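## Task

Get plate E01 lying flat and seated between the locators of plate nest N1, while plate E07 stays in plate nest N2 exactly as it sits now. Both must stay in place with no help from the robot, and at the end the gripper must release and back away.

## Robot and tools

Robot: two FANUC CRX arms, left_arm and right_arm, each with a Robotiq 140 two-finger gripper and a wrist camera. The arm not in use may be parked out of the way. Bases in the scene frame: left_arm at (+0.059, +0.362, 0), right_arm at (+0.059, -0.430, 0), both turned only slightly about z.

Frame: one scene frame for everything. Origin on the table top midway between the arms, +z up, +x away from the robots over the table, left_arm on the +y side. The names left and right do not match image sides. Gripper axes: fingers point along the gripper's +z, they open and close along its y. end_effector_position is the spot between the pads when shut; closed fingertips extend about 33 mm past it, open ones about 9 mm. Closing pushes the tips roughly 24 mm further out, so keep that margin above surfaces.

The 20-number row (used by execute_actions and move): first left_arm's 10 numbers, then right_arm's 10, always all 20 even if one arm idles. Per arm: x, y, z (metres, absolute target for end_effector_position in the scene frame), qw, qx, qy, qz (absolute target orientation, w first, scene frame), then gripper position, force_limit, speed, each in [-1, 1]. Gripper position: +1 fully open (140 mm), about -0.8 pads touch, -1 closes until blocked. force_limit: about 14 N at -1, 60 N at 0, 107 N at +1. speed: about 30 mm/s at -1, 140 at 0, 250 at +1. Sending gripper numbers is always a command; to leave a gripper unchanged repeat its previous three values. To hold an arm still, repeat its last reported pose and quaternion exactly, every call. Keep a fixed orientation by resending the same quaternion rather than copying a drifted reported one.

execute_actions(actions): a list of actions; each action is a table of 1 to 15 rows, one row per 1/30 s step; a short table repeats its last row to fill 15 steps. An empty list just reports state and images. A target more than 0.6 m from the gripper's current spot along any gripper axis gets the action rejected for both arms; a malformed action, or a first action failing that check, rejects the whole call. Each step the commanded pose is clamped to within 70 mm and 16 degrees of the measured one, so distant targets take several actions; position wins over orientation if both cannot be met.

move(target, speed, stop_force, blocking): target is one 20-number row of absolute poses; each gripper travels straight toward it, all arms finishing together, over 0.5 to 10 s (cut off at 10 s). speed is path top speed in m/s, 0.002 to 0.5, default 0.25; rotation is capped at twice that in rad/s. Finger numbers are sent at the start. Paths ignore obstacles and the other arm; grippers lag and may overshoot speed near a stretched arm. stop_force (N, 20 to 80, one value for both arms, not allowed before 0.2 s of scene time) ends an arm's path when the push against its motion rises that much; the arm then backs two steps and holds. Use it with slow speeds for placing; don't rely on it when the gripper rotates during the move; omit it when lifting off something the gripper presses on; an arm within 1.5 mm and 0.5 degrees of its target is treated as stationary. Pressing may briefly exceed stop_force. blocking=false returns after 0.5 s while motion continues (not combinable with stop_force); then use wait or stop before any other motion. The move line reports the ending per arm: done, off_target, moving, held, fault, or contact (stop_force ended it), plus limits=paced (pose clipped) or limits=held (steps blocked; the arm may then speed up sharply), and each gripper's distance from its target.

wait(seconds): 0 to 10 s, arms keep their last command; returns early if a running move finishes. stop(): brakes the running move; fingers continue. zoom_image(camera, region): camera is cam_high, cam_low, cam_left_wrist or cam_right_wrist (all 672x504); region [x0, y0, x1, y1] in pixels from the top-left, at most 504 by 504. read_manual(section): licence texts only. finished_scene(scene): ends the current scene by its number; irreversible, so call it only once the plates sit correctly on their own and the gripper has released and moved away.

Reading results: the state line gives each gripper's position and quaternion (reported positions can be off, more so at long reach). Hand target lines show what the controller is driving toward. pose unreachable means the clearance check altered or blocked that arm's command. Step readings list positions at some steps; HELD marks steps where an arm's command was held back. Gripping: close with position -1 and confirm object_status 2 (0 moving, 1 blocked while opening, 2 blocked while closing, 3 reached target or pads met). To squeeze harder, raise force_limit and switch position between -1 and -0.98. position_measured is in counts, 3 open to 230 shut. Flange force is the estimated outside force on the gripper including held weight; it is noisy and may say no reading. MOTOR HOT warns of overheating; OVER-TEMPERATURE FAULT means brakes engaged until cooled.

Hazards: arms are stiff, so commanding even slightly past a firm contact can trip a fault. A joint torque at its load limit (waist, shoulder, elbow 144 N m; forearm roll, wrist pitch, wrist roll 36 N m, held weight included) or 150 N of outside force stops that arm for 10 s and drops the rest of the call. Don't let the arms collide or push each other, don't knock anything off the table, avoid fast impacts, drops and hard shoves. A held plate may occasionally be jerked briefly, so grip firmly. Plate in nest N2 must not be disturbed. Joint ranges: waist ±3.491, shoulder ±3.140, elbow -1.187 to 4.328, forearm roll ±3.316, wrist pitch ±3.140, wrist roll ±3.927 rad; elbows stop just short of straight.

Each tool is called after "Call:" as name(argument=value, ...), one argument or row to a line, values as JSON.

## Session

Call:
execute_actions(
  actions=[],
)

Scene clock: 0.00 s.
left_arm: end_effector_position=(+0.5558, +0.4060, +0.2695) position_measured=3 object_status=3 end_effector_quat_wxyz=(+0.001, +0.999, +0.045, -0.004) | right_arm: end_effector_position=(+0.3340, -0.6411, +0.1135) position_measured=3 object_status=3 end_effector_quat_wxyz=(+0.278, +0.012, +0.931, +0.236)
Joint positions: left_arm=[ 0.265  0.135  0.216  0.001 -1.659  1.308] | right_arm=[-1.093 -0.042 -0.365 -0.734 -1.46  -0.358]
Joint velocities: left_arm=[-0.    -0.    -0.001 -0.    -0.    -0.   ] | right_arm=[ 0.     0.     0.     0.     0.    -0.001]
Flange force (N, the push that the arm receives, along the gripper's own x y z axes): no reading
Hand target (left_arm): +0.556, +0.406, +0.269; +0.001, +0.999, +0.045, -0.004
Hand target (right_arm): +0.334, -0.641, +0.114; +0.278, +0.012, +0.931, +0.236

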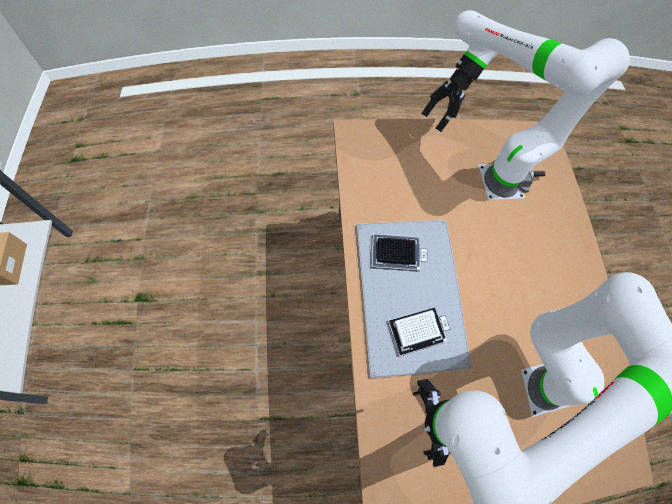

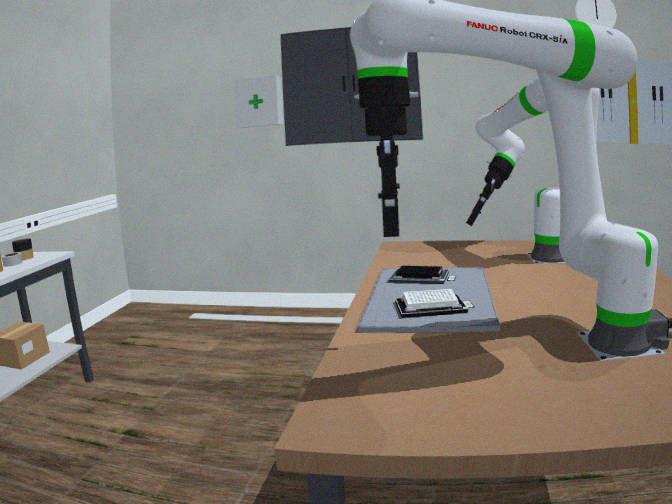

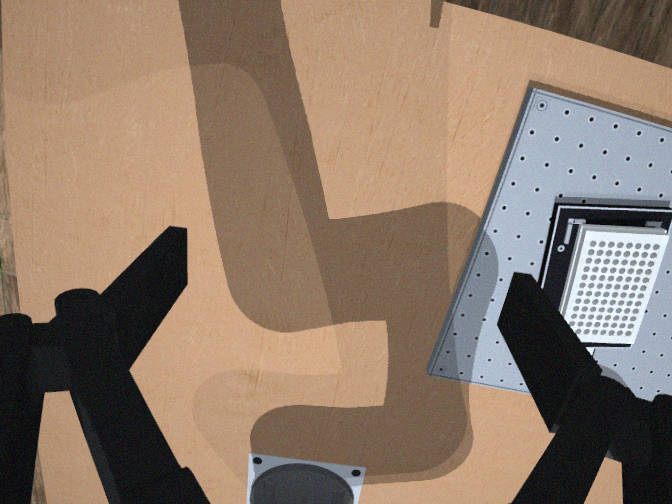

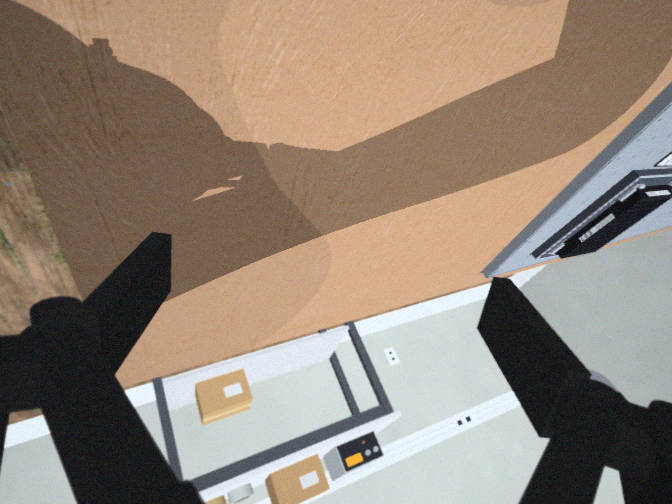

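Call:
zoom_image(
  camera="cam_high",
  region=[340, 210, 490, 390],
)

Call:
zoom_image(
  camera="cam_low",
  region=[375, 260, 485, 330],
)

Call:
zoom_image(
  camera="cam_high",
  region=[375, 298, 460, 365],
)

Region (340, 210, 490, 390) of cam_high's 672x504 image, scaled by 2.800, with more detail than that image has.

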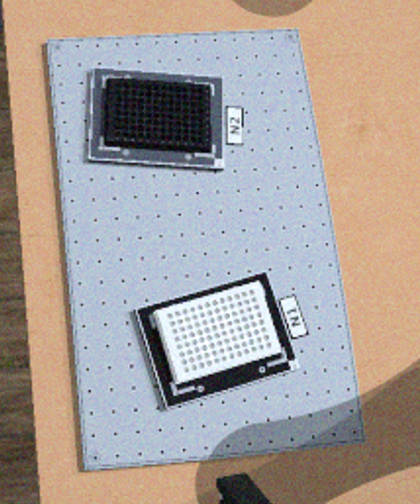

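Region (375, 260, 485, 330) of cam_low's 672x504 image, scaled by 4.582, with more detail than that image has; it fills the top 321 rows of this view, and the rest is white.

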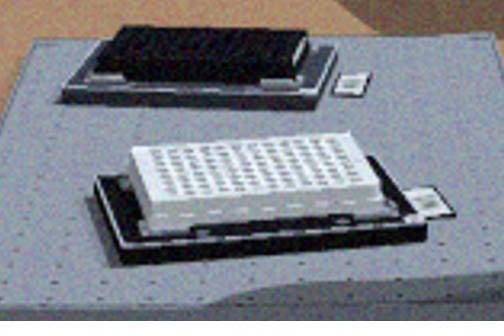

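Region (375, 298, 460, 365) of cam_high's 672x504 image, scaled by 5.929, with more detail than that image has; it fills the top 397 rows of this view, and the rest is white.

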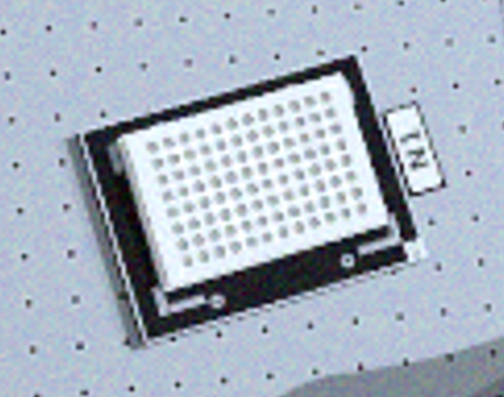

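Call:
move(
  target=[0.495, 0.125, 0.11, 0, 0.9931, 0.1175, 0, 1, -0.3, 0, 0.3340, -0.6411, 0.1135, 0.278, 0.012, 0.931, 0.236, 1, 0, 0],
)

Call:
zoom_image(
  camera="cam_left_wrist",
  region=[200, 60, 500, 390],
)

Scene clock: 12.53 s.
left_arm: end_effector_position=(+0.4947, +0.1260, +0.1101) position_measured=3 object_status=3 end_effector_quat_wxyz=(-0.002, +0.993, +0.118, -0.000) | right_arm: end_effector_position=(+0.3340, -0.6411, +0.1135) position_measured=3 object_status=3 end_effector_quat_wxyz=(+0.278, +0.012, +0.931, +0.236)
Joint positions: left_arm=[-0.321  0.164 -0.125 -0.003 -1.284  2.042] | right_arm=[-1.094 -0.041 -0.365 -0.735 -1.461 -0.357]
Joint velocities: left_arm=[-0.003  0.002  0.    -0.001  0.     0.003] | right_arm=[-0.001 -0.     0.     0.     0.    -0.001]
Flange force (N, the push that the arm receives, along the gripper's own x y z axes): left_arm=[5.6 2.4 0.3] | right_arm=[5.3 -3.7 -4.8]
Hand target (left_arm): +0.495, +0.126, +0.110; -0.002, +0.993, +0.118, -0.000
Hand target (right_arm): +0.334, -0.641, +0.113; +0.278, +0.012, +0.931, +0.236
Off the commanded pose (left_arm): 0.001 m, 0 deg.
Off the commanded pose (right_arm): 0.000 m, 0 deg.
move: done

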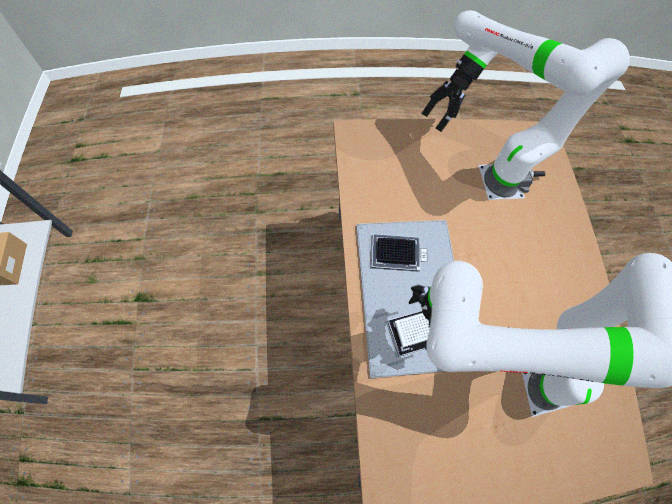

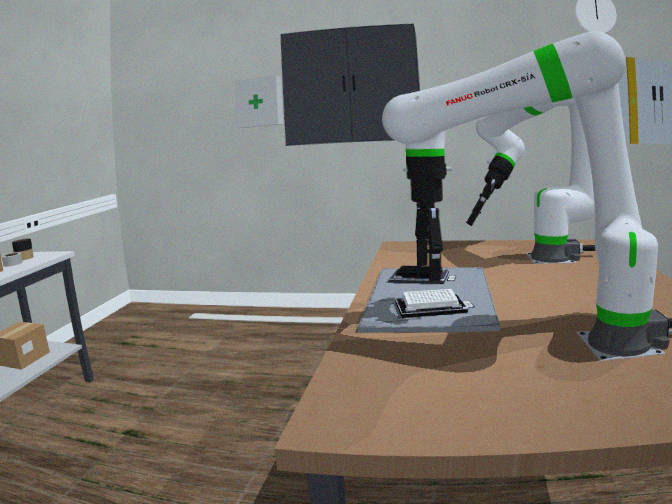

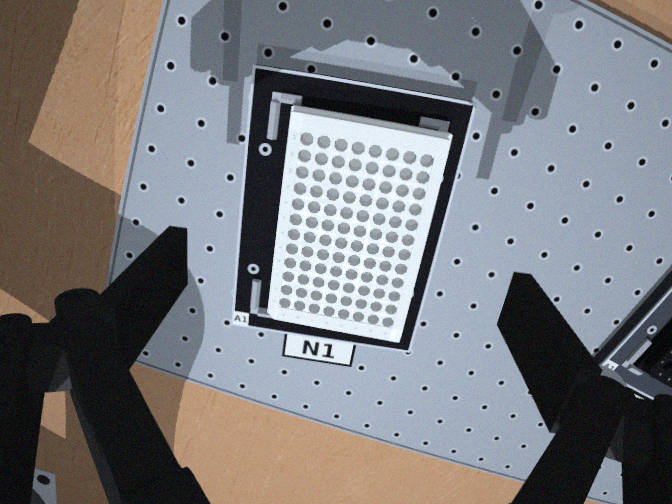

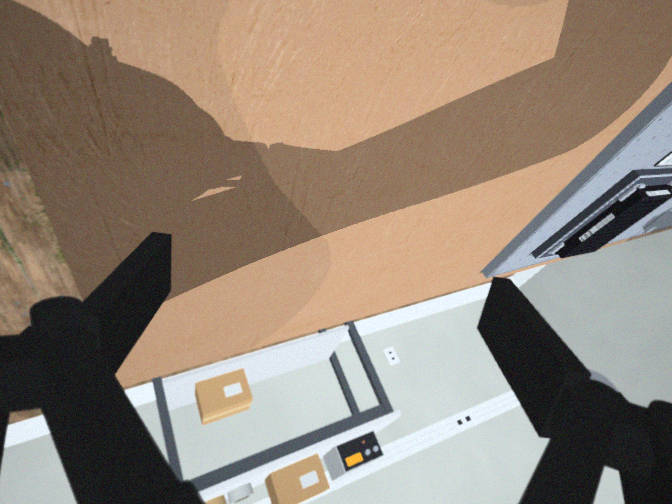

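Region (200, 60, 500, 390) of cam_left_wrist's 672x504 image, scaled by 1.527, with more detail than that image has; it fills the left 458 columns of this view, and the rest is white.

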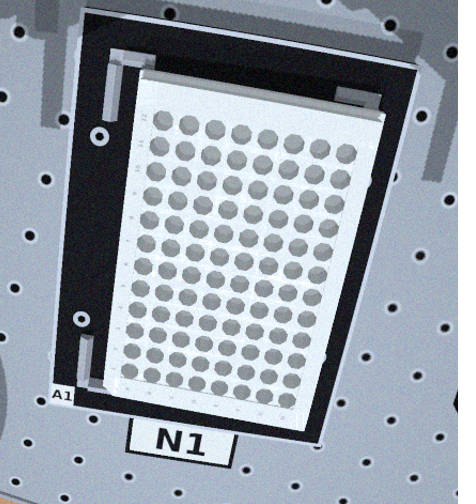

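Call:
move(
  target=[0.4941, 0.1239, 0.066, 0.0260, 0.9942, 0.1045, 0.0027, 0.42, -0.3, 0, 0.3340, -0.6411, 0.1135, 0.278, 0.012, 0.931, 0.236, 1, 0, 0],
  speed=0.08,
)

Call:
zoom_image(
  camera="cam_left_wrist",
  region=[200, 70, 520, 420],
)

Call:
zoom_image(
  camera="cam_low",
  region=[385, 265, 485, 325],
)

Scene clock: 49.40 s.
left_arm: end_effector_position=(+0.4939, +0.1239, +0.0661) position_measured=76 object_status=3 end_effector_quat_wxyz=(+0.026, +0.994, +0.105, +0.003) | right_arm: end_effector_position=(+0.3340, -0.6411, +0.1135) position_measured=3 object_status=3 end_effector_quat_wxyz=(+0.278, +0.012, +0.931, +0.236)
Joint positions: left_arm=[-0.288  0.171 -0.244  0.053 -1.136  1.959] | right_arm=[-1.094 -0.041 -0.365 -0.735 -1.461 -0.357]
Joint velocities: left_arm=[ 0.002  0.    -0.005  0.003  0.004 -0.003] | right_arm=[ 0.001  0.    -0.    -0.    -0.     0.   ]
Flange force (N, the push that the arm receives, along the gripper's own x y z axes): left_arm=[2.9 -1.5 2.4] | right_arm=[5.1 -2.4 -4.5]
Hand target (left_arm): +0.494, +0.124, +0.066; +0.026, +0.994, +0.105, +0.003
Hand target (right_arm): +0.334, -0.641, +0.114; +0.278, +0.012, +0.931, +0.236
Off the commanded pose (left_arm): 0.000 m, 0 deg.
Off the commanded pose (right_arm): 0.000 m, 0 deg.
move: done

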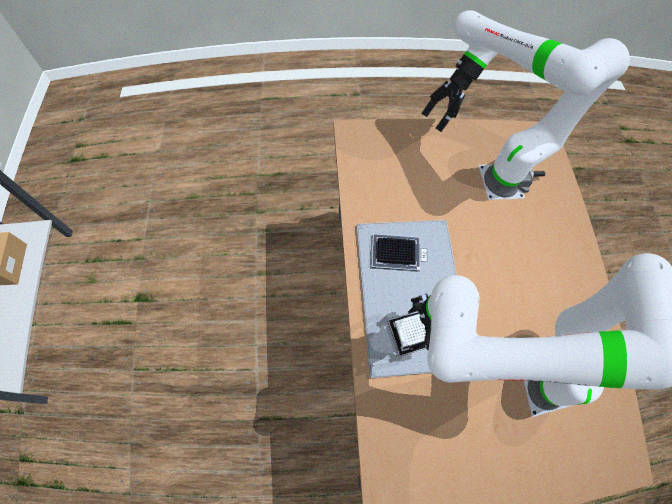

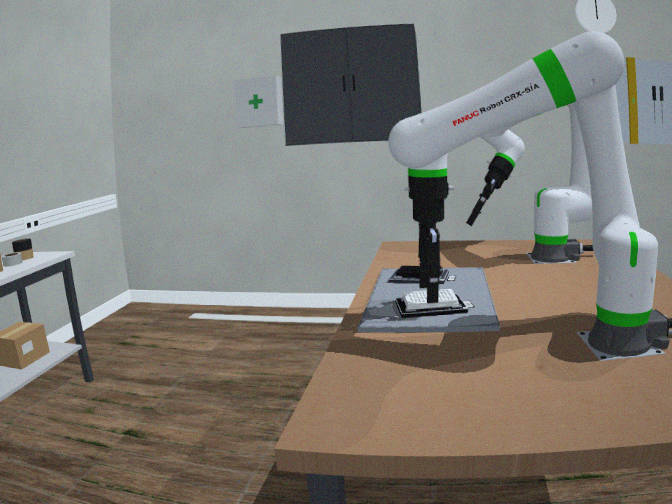

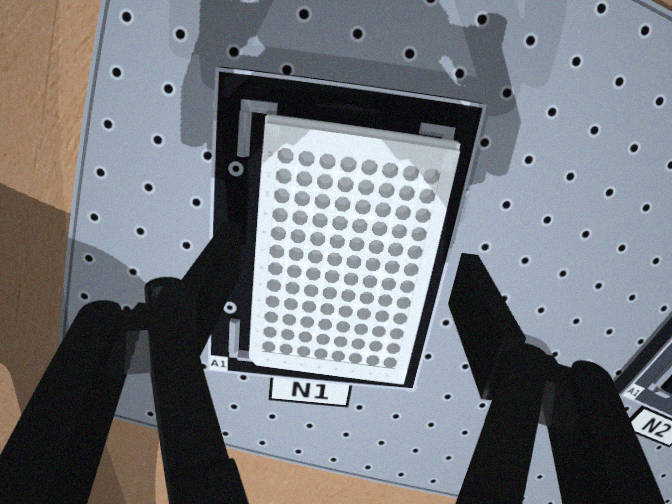

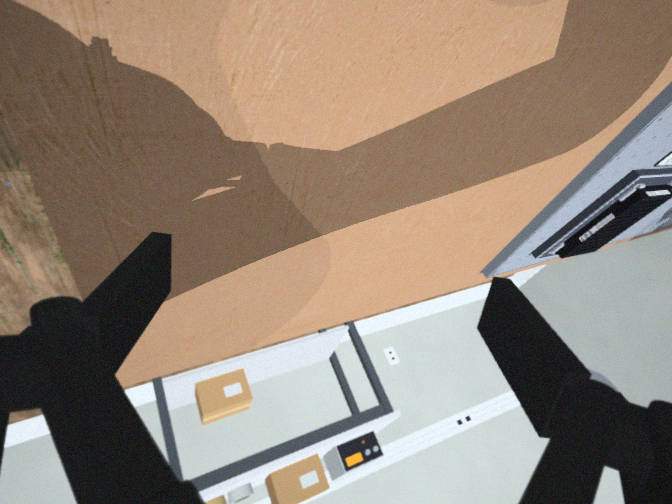

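Region (200, 70, 520, 420) of cam_left_wrist's 672x504 image, scaled by 1.440, with more detail than that image has; it fills the left 461 columns of this view, and the rest is white.

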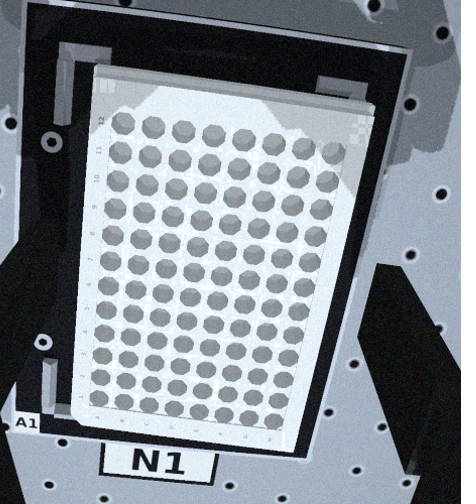

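Region (385, 265, 485, 325) of cam_low's 672x504 image, scaled by 5.040, with more detail than that image has; it fills the top 302 rows of this view, and the rest is white.

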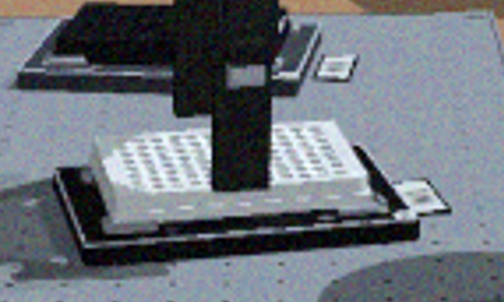

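Call:
move(
  target=[0.4939, 0.1247, 0.055, 0.0260, 0.9942, 0.1045, 0.0027, 0.32, -0.3, -0.5, 0.3340, -0.6411, 0.1135, 0.278, 0.012, 0.931, 0.236, 1, 0, 0],
  speed=0.025,
)

Call:
zoom_image(
  camera="cam_left_wrist",
  region=[200, 160, 520, 340],
)

Call:
zoom_image(
  camera="cam_low",
  region=[385, 265, 485, 325],
)

Scene clock: 59.97 s.
left_arm: end_effector_position=(+0.4939, +0.1247, +0.0551) position_measured=89 object_status=3 end_effector_quat_wxyz=(+0.026, +0.994, +0.105, +0.003) | right_arm: end_effector_position=(+0.3340, -0.6411, +0.1135) position_measured=3 object_status=3 end_effector_quat_wxyz=(+0.278, +0.012, +0.931, +0.236)
Joint positions: left_arm=[-0.286  0.181 -0.26   0.054 -1.11   1.956] | right_arm=[-1.094 -0.041 -0.365 -0.735 -1.461 -0.357]
Joint velocities: left_arm=[ 0.     0.001 -0.002  0.001  0.003 -0.001] | right_arm=[ 0.    -0.    -0.     0.     0.001 -0.001]
Flange force (N, the push that the arm receives, along the gripper's own x y z axes): left_arm=[3.6 0.9 1.1] | right_arm=[4.8 -2.4 -4.1]
Hand target (left_arm): +0.494, +0.125, +0.055; +0.026, +0.994, +0.105, +0.003
Hand target (right_arm): +0.334, -0.641, +0.114; +0.278, +0.012, +0.931, +0.236
Off the commanded pose (left_arm): 0.000 m, 0 deg.
Off the commanded pose (right_arm): 0.000 m, 0 deg.
move: done

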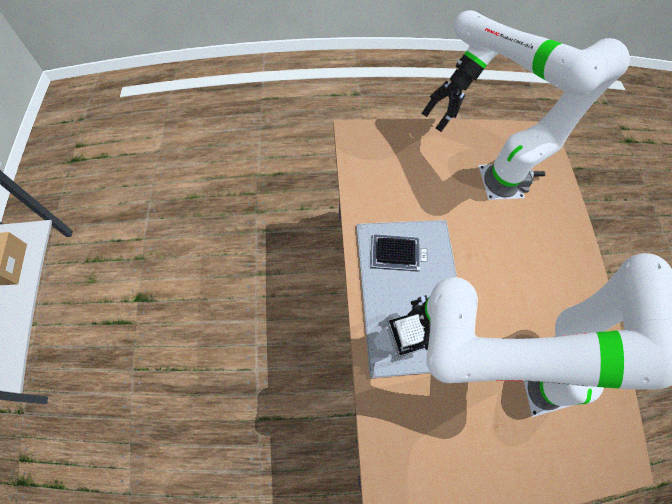

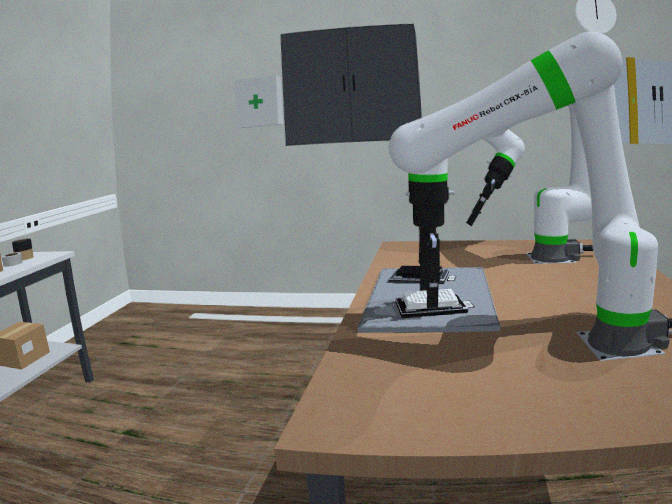

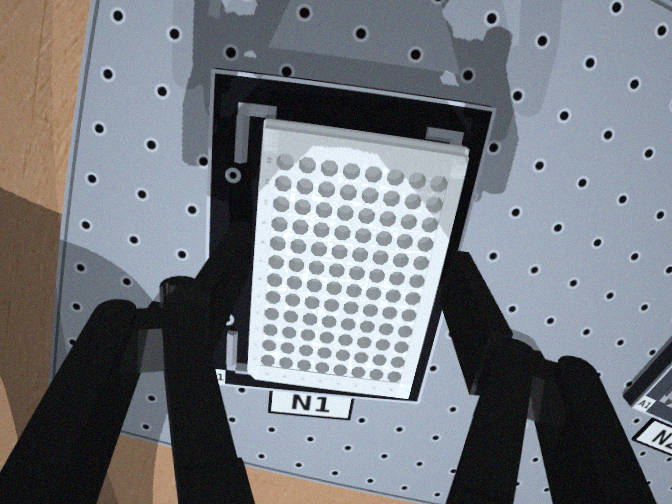

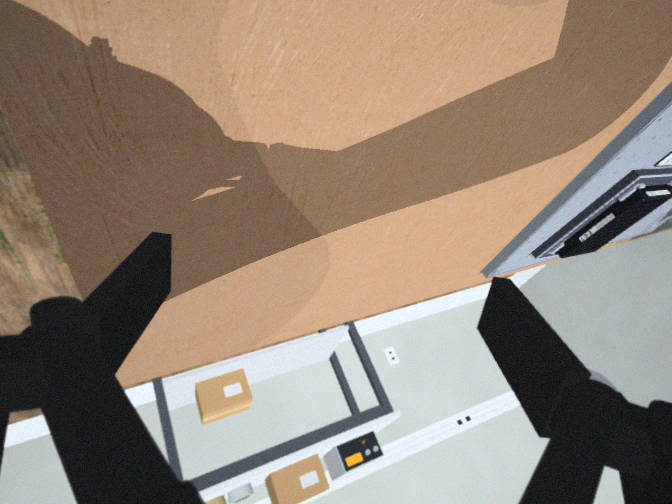

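Region (200, 160, 520, 340) of cam_left_wrist's 672x504 image, scaled by 1.575, with more detail than that image has; it fills the top 284 rows of this view, and the rest is white.

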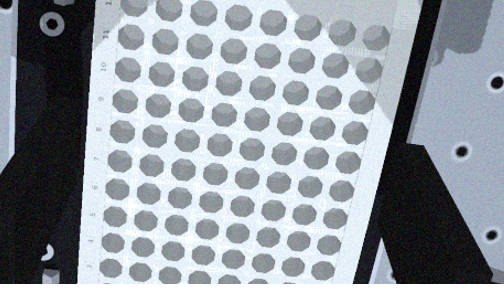

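Region (385, 265, 485, 325) of cam_low's 672x504 image, scaled by 5.040, with more detail than that image has; it fills the top 302 rows of this view, and the rest is white.

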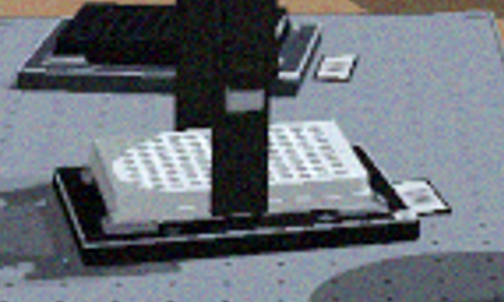

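Call:
move(
  target=[0.4939, 0.1247, 0.055, 0.0260, 0.9942, 0.1045, 0.0027, -1, -0.3, -1, 0.3340, -0.6411, 0.1135, 0.278, 0.012, 0.931, 0.236, 1, 0, 0],
  speed=0.02,
)

Call:
zoom_image(
  camera="cam_left_wrist",
  region=[200, 70, 520, 420],
)

Scene clock: 64.60 s.
left_arm: end_effector_position=(+0.4939, +0.1247, +0.0550) position_measured=106 object_status=2 end_effector_quat_wxyz=(+0.026, +0.994, +0.105, +0.003) | right_arm: end_effector_position=(+0.3340, -0.6411, +0.1135) position_measured=3 object_status=3 end_effector_quat_wxyz=(+0.278, +0.012, +0.931, +0.236)
Joint positions: left_arm=[-0.286  0.181 -0.26   0.054 -1.11   1.956] | right_arm=[-1.094 -0.041 -0.365 -0.735 -1.461 -0.357]
Joint velocities: left_arm=[ 0.001  0.001  0.    -0.     0.    -0.   ] | right_arm=[ 0.001  0.     0.    -0.     0.     0.001]
Flange force (N, the push that the arm receives, along the gripper's own x y z axes): left_arm=[-2.8 -3.5 -20.7] | right_arm=[3.9 -4.1 -4.6]
Hand target (left_arm): +0.494, +0.125, +0.055; +0.026, +0.994, +0.104, +0.003
Hand target (right_arm): +0.334, -0.641, +0.114; +0.278, +0.012, +0.931, +0.236
Off the commanded pose (left_arm): 0.000 m, 0 deg.
Off the commanded pose (right_arm): 0.000 m, 0 deg.
move: done

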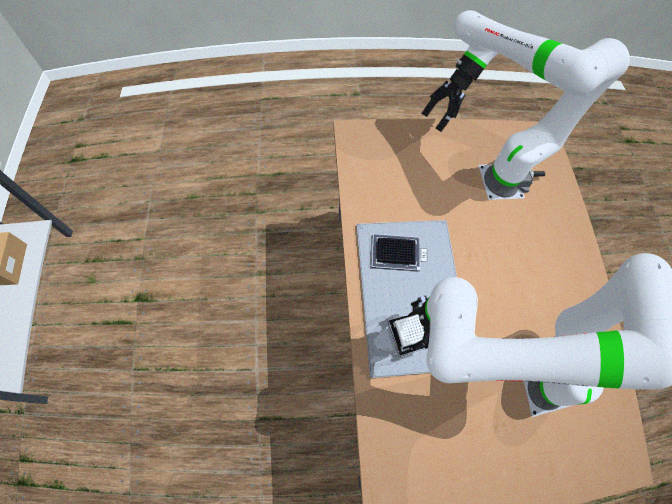

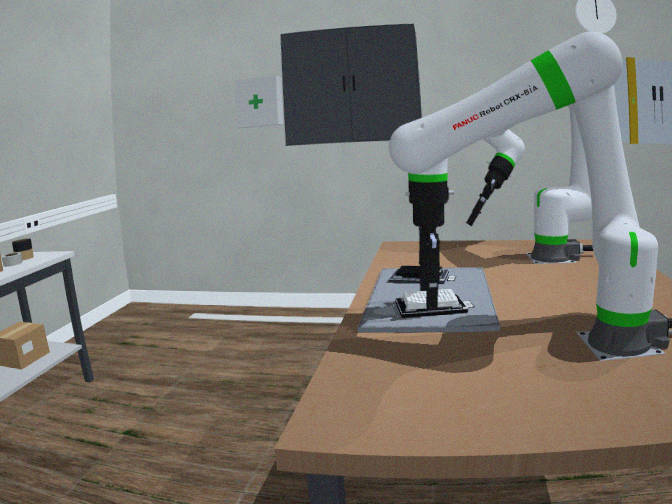

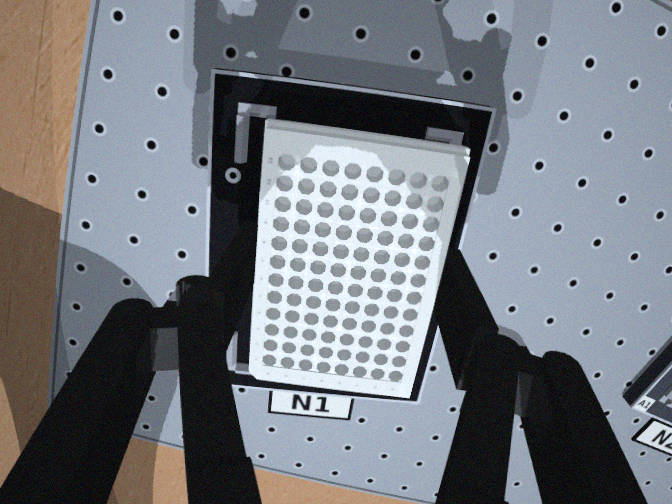

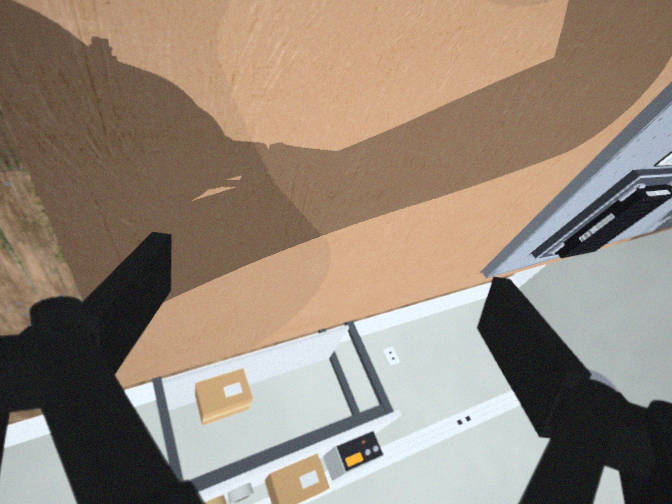

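Region (200, 70, 520, 420) of cam_left_wrist's 672x504 image, scaled by 1.440, with more detail than that image has; it fills the left 461 columns of this view, and the rest is white.

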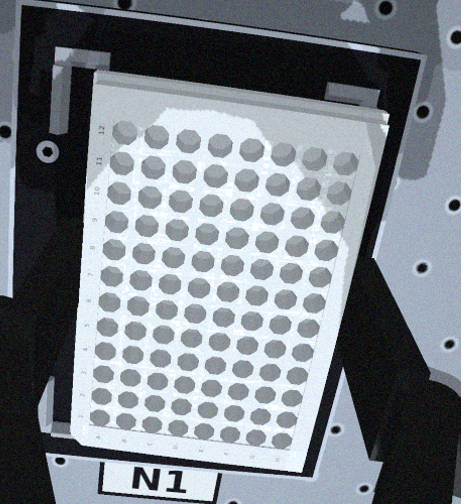

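Call:
move(
  target=[0.4929, 0.1291, 0.0592, 0, 0.99425, 0.10713, 0, -1, -0.3, -1, 0.3340, -0.6411, 0.1135, 0.278, 0.012, 0.931, 0.236, 1, 0, 0],
  speed=0.015,
)

Call:
zoom_image(
  camera="cam_left_wrist",
  region=[200, 70, 520, 420],
)

Call:
zoom_image(
  camera="cam_low",
  region=[385, 265, 485, 325],
)

Scene clock: 76.17 s.
left_arm: end_effector_position=(+0.4929, +0.1291, +0.0592) position_measured=106 object_status=2 end_effector_quat_wxyz=(-0.000, +0.994, +0.107, +0.000) | right_arm: end_effector_position=(+0.3340, -0.6411, +0.1135) position_measured=3 object_status=3 end_effector_quat_wxyz=(+0.278, +0.012, +0.931, +0.236)
Joint positions: left_arm=[-0.313  0.197 -0.212 -0.    -1.161  2.012] | right_arm=[-1.094 -0.041 -0.365 -0.735 -1.461 -0.357]
Joint velocities: left_arm=[-0.001  0.001  0.002 -0.002 -0.003  0.003] | right_arm=[ 0.  0. -0. -0. -0. -0.]
Flange force (N, the push that the arm receives, along the gripper's own x y z axes): left_arm=[0.8 -1.1 2.0] | right_arm=[4.6 -3.6 -3.8]
Hand target (left_arm): +0.493, +0.129, +0.059; -0.000, +0.994, +0.107, +0.000
Hand target (right_arm): +0.334, -0.641, +0.114; +0.278, +0.012, +0.931, +0.236
Off the commanded pose (left_arm): 0.000 m, 0 deg.
Off the commanded pose (right_arm): 0.000 m, 0 deg.
move: done

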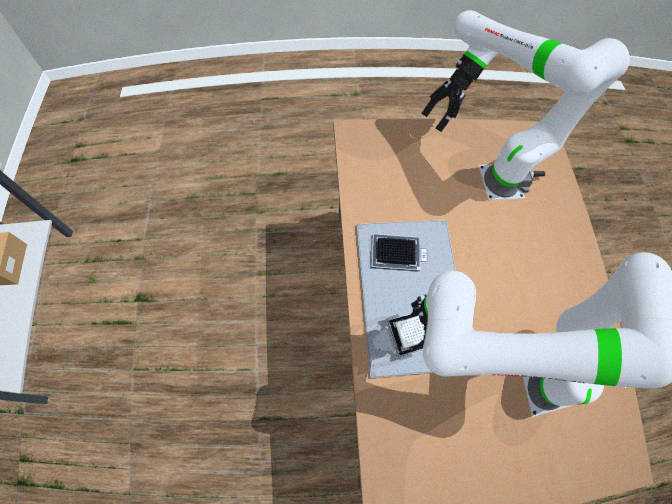

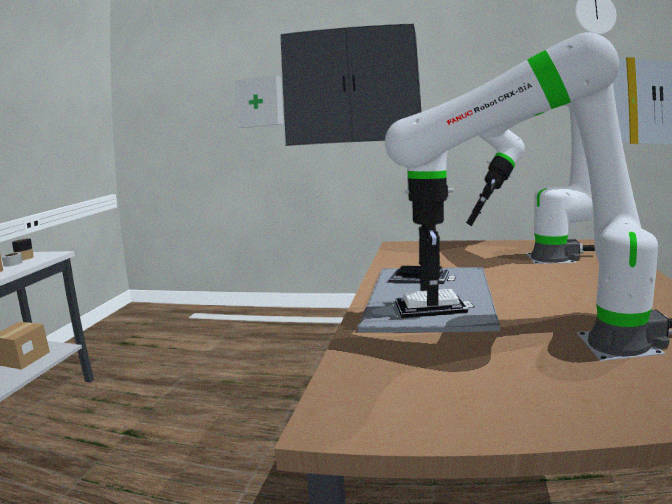

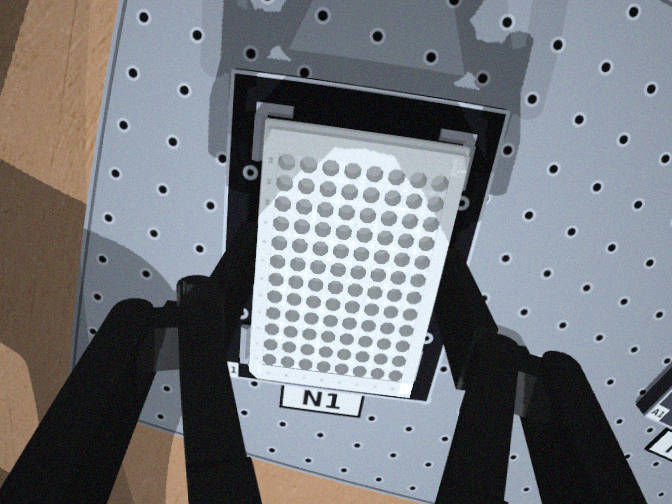

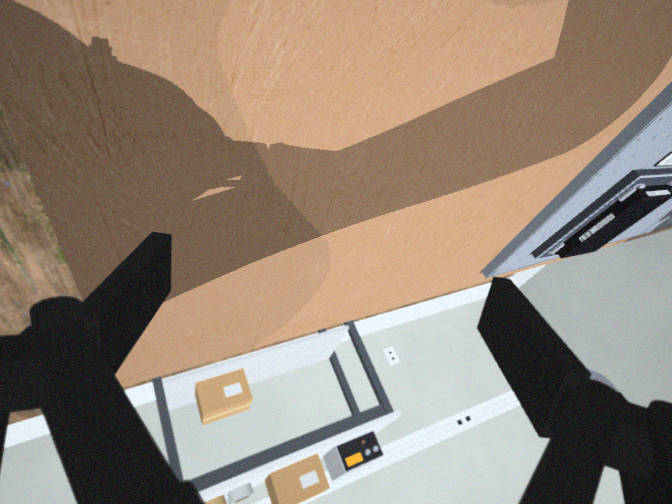

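Region (200, 70, 520, 420) of cam_left_wrist's 672x504 image, scaled by 1.440, with more detail than that image has; it fills the left 461 columns of this view, and the rest is white.

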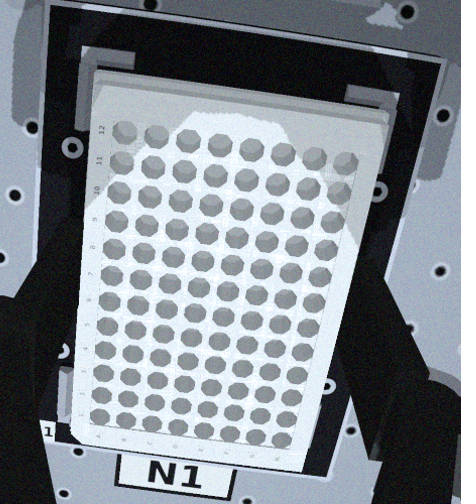

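Region (385, 265, 485, 325) of cam_low's 672x504 image, scaled by 5.040, with more detail than that image has; it fills the top 302 rows of this view, and the rest is white.

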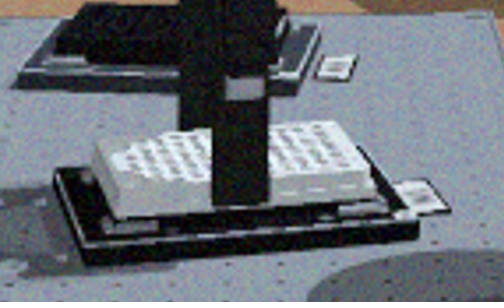

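Call:
zoom_image(
  camera="cam_left_wrist",
  region=[235, 90, 335, 185],
)

Call:
zoom_image(
  camera="cam_left_wrist",
  region=[410, 115, 510, 215],
)

Call:
zoom_image(
  camera="cam_left_wrist",
  region=[225, 300, 445, 410],
)

Region (235, 90, 335, 185) of cam_left_wrist's 672x504 image, scaled by 5.040, with more detail than that image has; it fills the top 479 rows of this view, and the rest is white.

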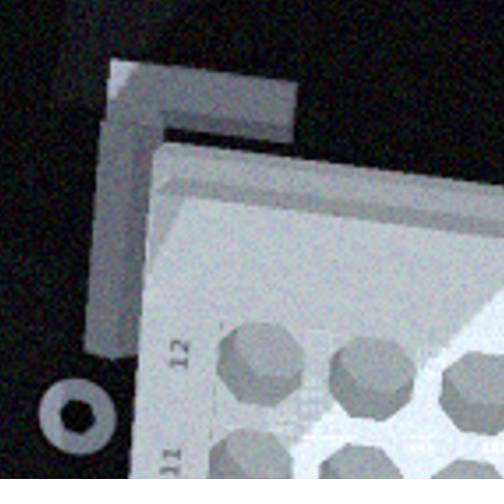

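Region (410, 115, 510, 215) of cam_left_wrist's 672x504 image, scaled by 5.040, with more detail than that image has.

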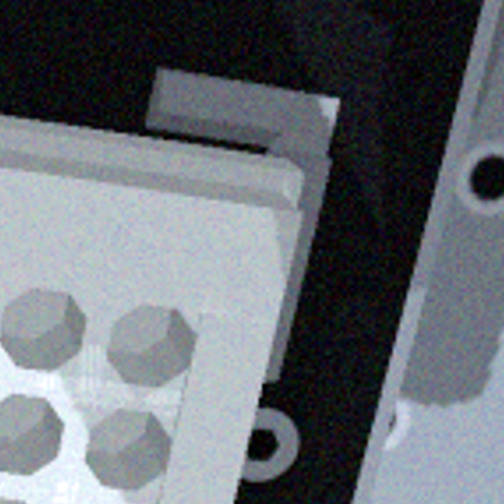

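Region (225, 300, 445, 410) of cam_left_wrist's 672x504 image, scaled by 2.291, with more detail than that image has.

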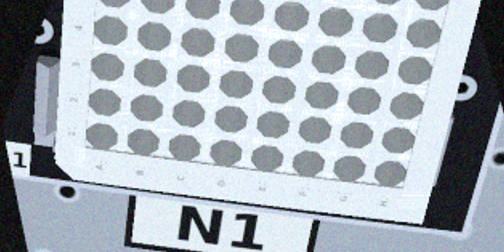

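Call:
move(
  target=[0.4927, 0.1301, 0.0582, 0, 0.9947, 0.10279, 0, -1, -0.3, -1, 0.3340, -0.6411, 0.1135, 0.278, 0.012, 0.931, 0.236, 1, 0, 0],
  speed=0.01,
)

Call:
zoom_image(
  camera="cam_left_wrist",
  region=[235, 90, 335, 185],
)

Call:
zoom_image(
  camera="cam_left_wrist",
  region=[410, 115, 510, 215],
)

Call:
zoom_image(
  camera="cam_left_wrist",
  region=[225, 300, 445, 410],
)

Scene clock: 104.97 s.
left_arm: end_effector_position=(+0.4927, +0.1301, +0.0582) position_measured=106 object_status=2 end_effector_quat_wxyz=(-0.000, +0.995, +0.103, -0.000) | right_arm: end_effector_position=(+0.3340, -0.6411, +0.1135) position_measured=3 object_status=3 end_effector_quat_wxyz=(+0.278, +0.012, +0.931, +0.236)
Joint positions: left_arm=[-0.311  0.197 -0.215 -0.    -1.158  2.001] | right_arm=[-1.094 -0.041 -0.365 -0.735 -1.461 -0.357]
Joint velocities: left_arm=[-0.001 -0.     0.001  0.002 -0.    -0.   ] | right_arm=[ 0.001  0.     0.    -0.002 -0.    -0.001]
Flange force (N, the push that the arm receives, along the gripper's own x y z axes): left_arm=[0.8 0.3 2.6] | right_arm=[5.0 -4.2 -4.2]
Hand target (left_arm): +0.493, +0.130, +0.058; +0.000, +0.995, +0.103, -0.000
Hand target (right_arm): +0.334, -0.641, +0.114; +0.278, +0.012, +0.931, +0.236
Off the commanded pose (left_arm): 0.000 m, 0 deg.
Off the commanded pose (right_arm): 0.000 m, 0 deg.
move: done

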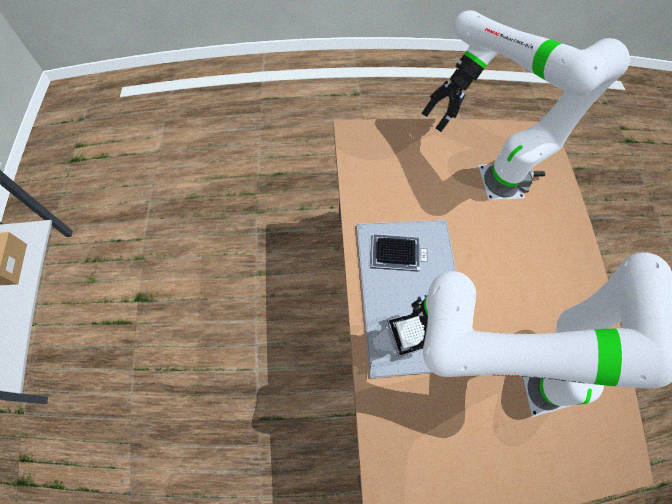

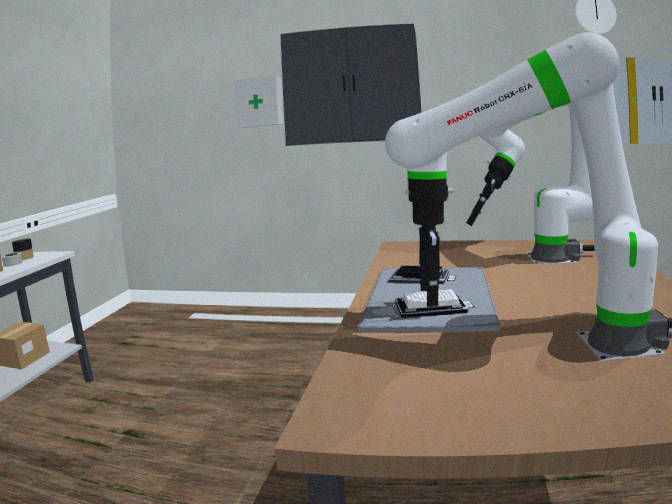

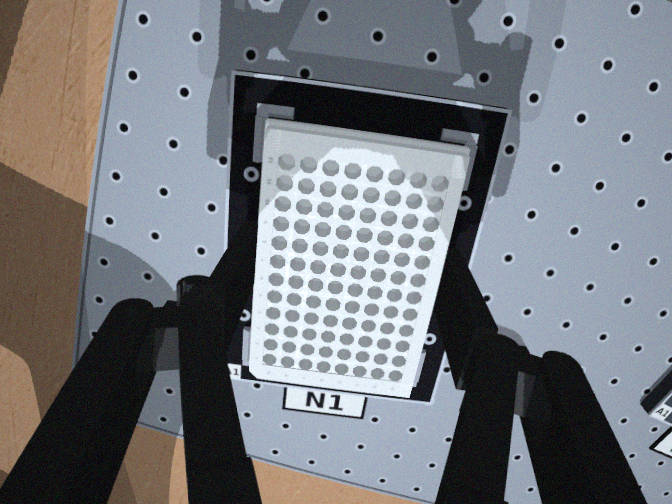

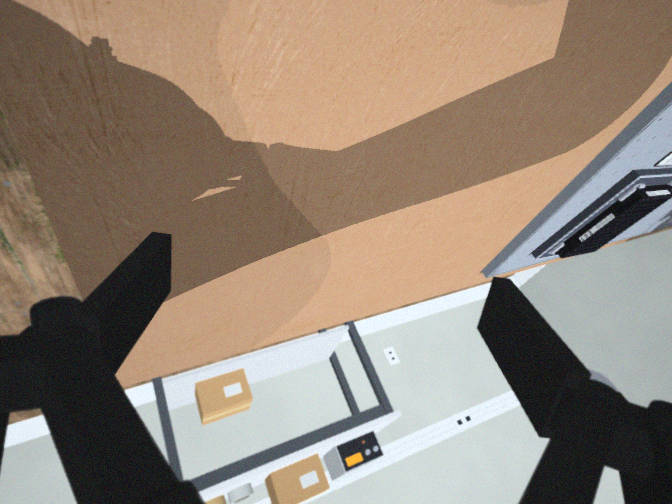

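Region (235, 90, 335, 185) of cam_left_wrist's 672x504 image, scaled by 5.040, with more detail than that image has; it fills the top 479 rows of this view, and the rest is white.

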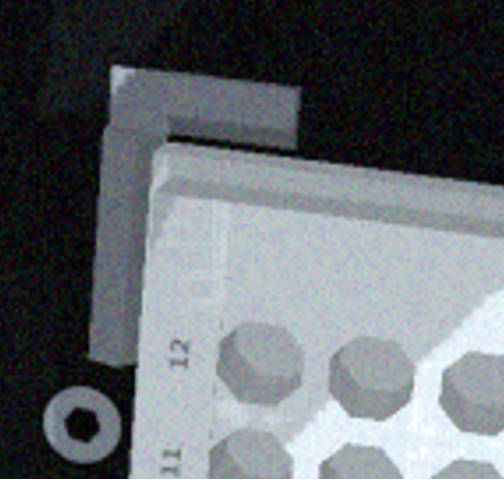

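Region (410, 115, 510, 215) of cam_left_wrist's 672x504 image, scaled by 5.040, with more detail than that image has.

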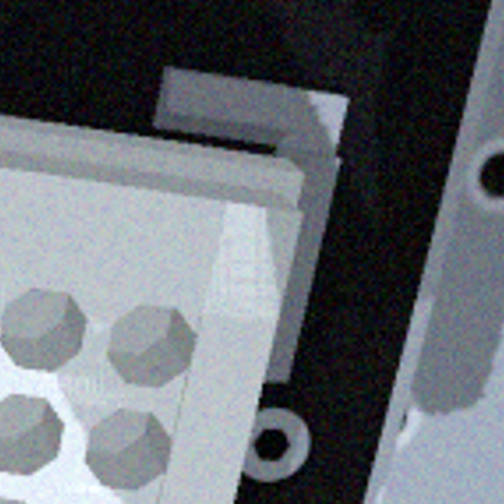

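Region (225, 300, 445, 410) of cam_left_wrist's 672x504 image, scaled by 2.291, with more detail than that image has.

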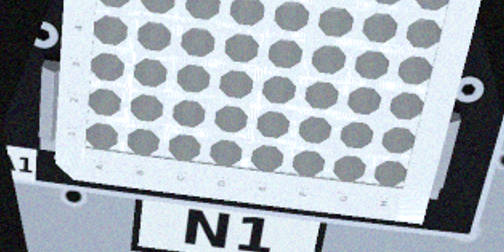

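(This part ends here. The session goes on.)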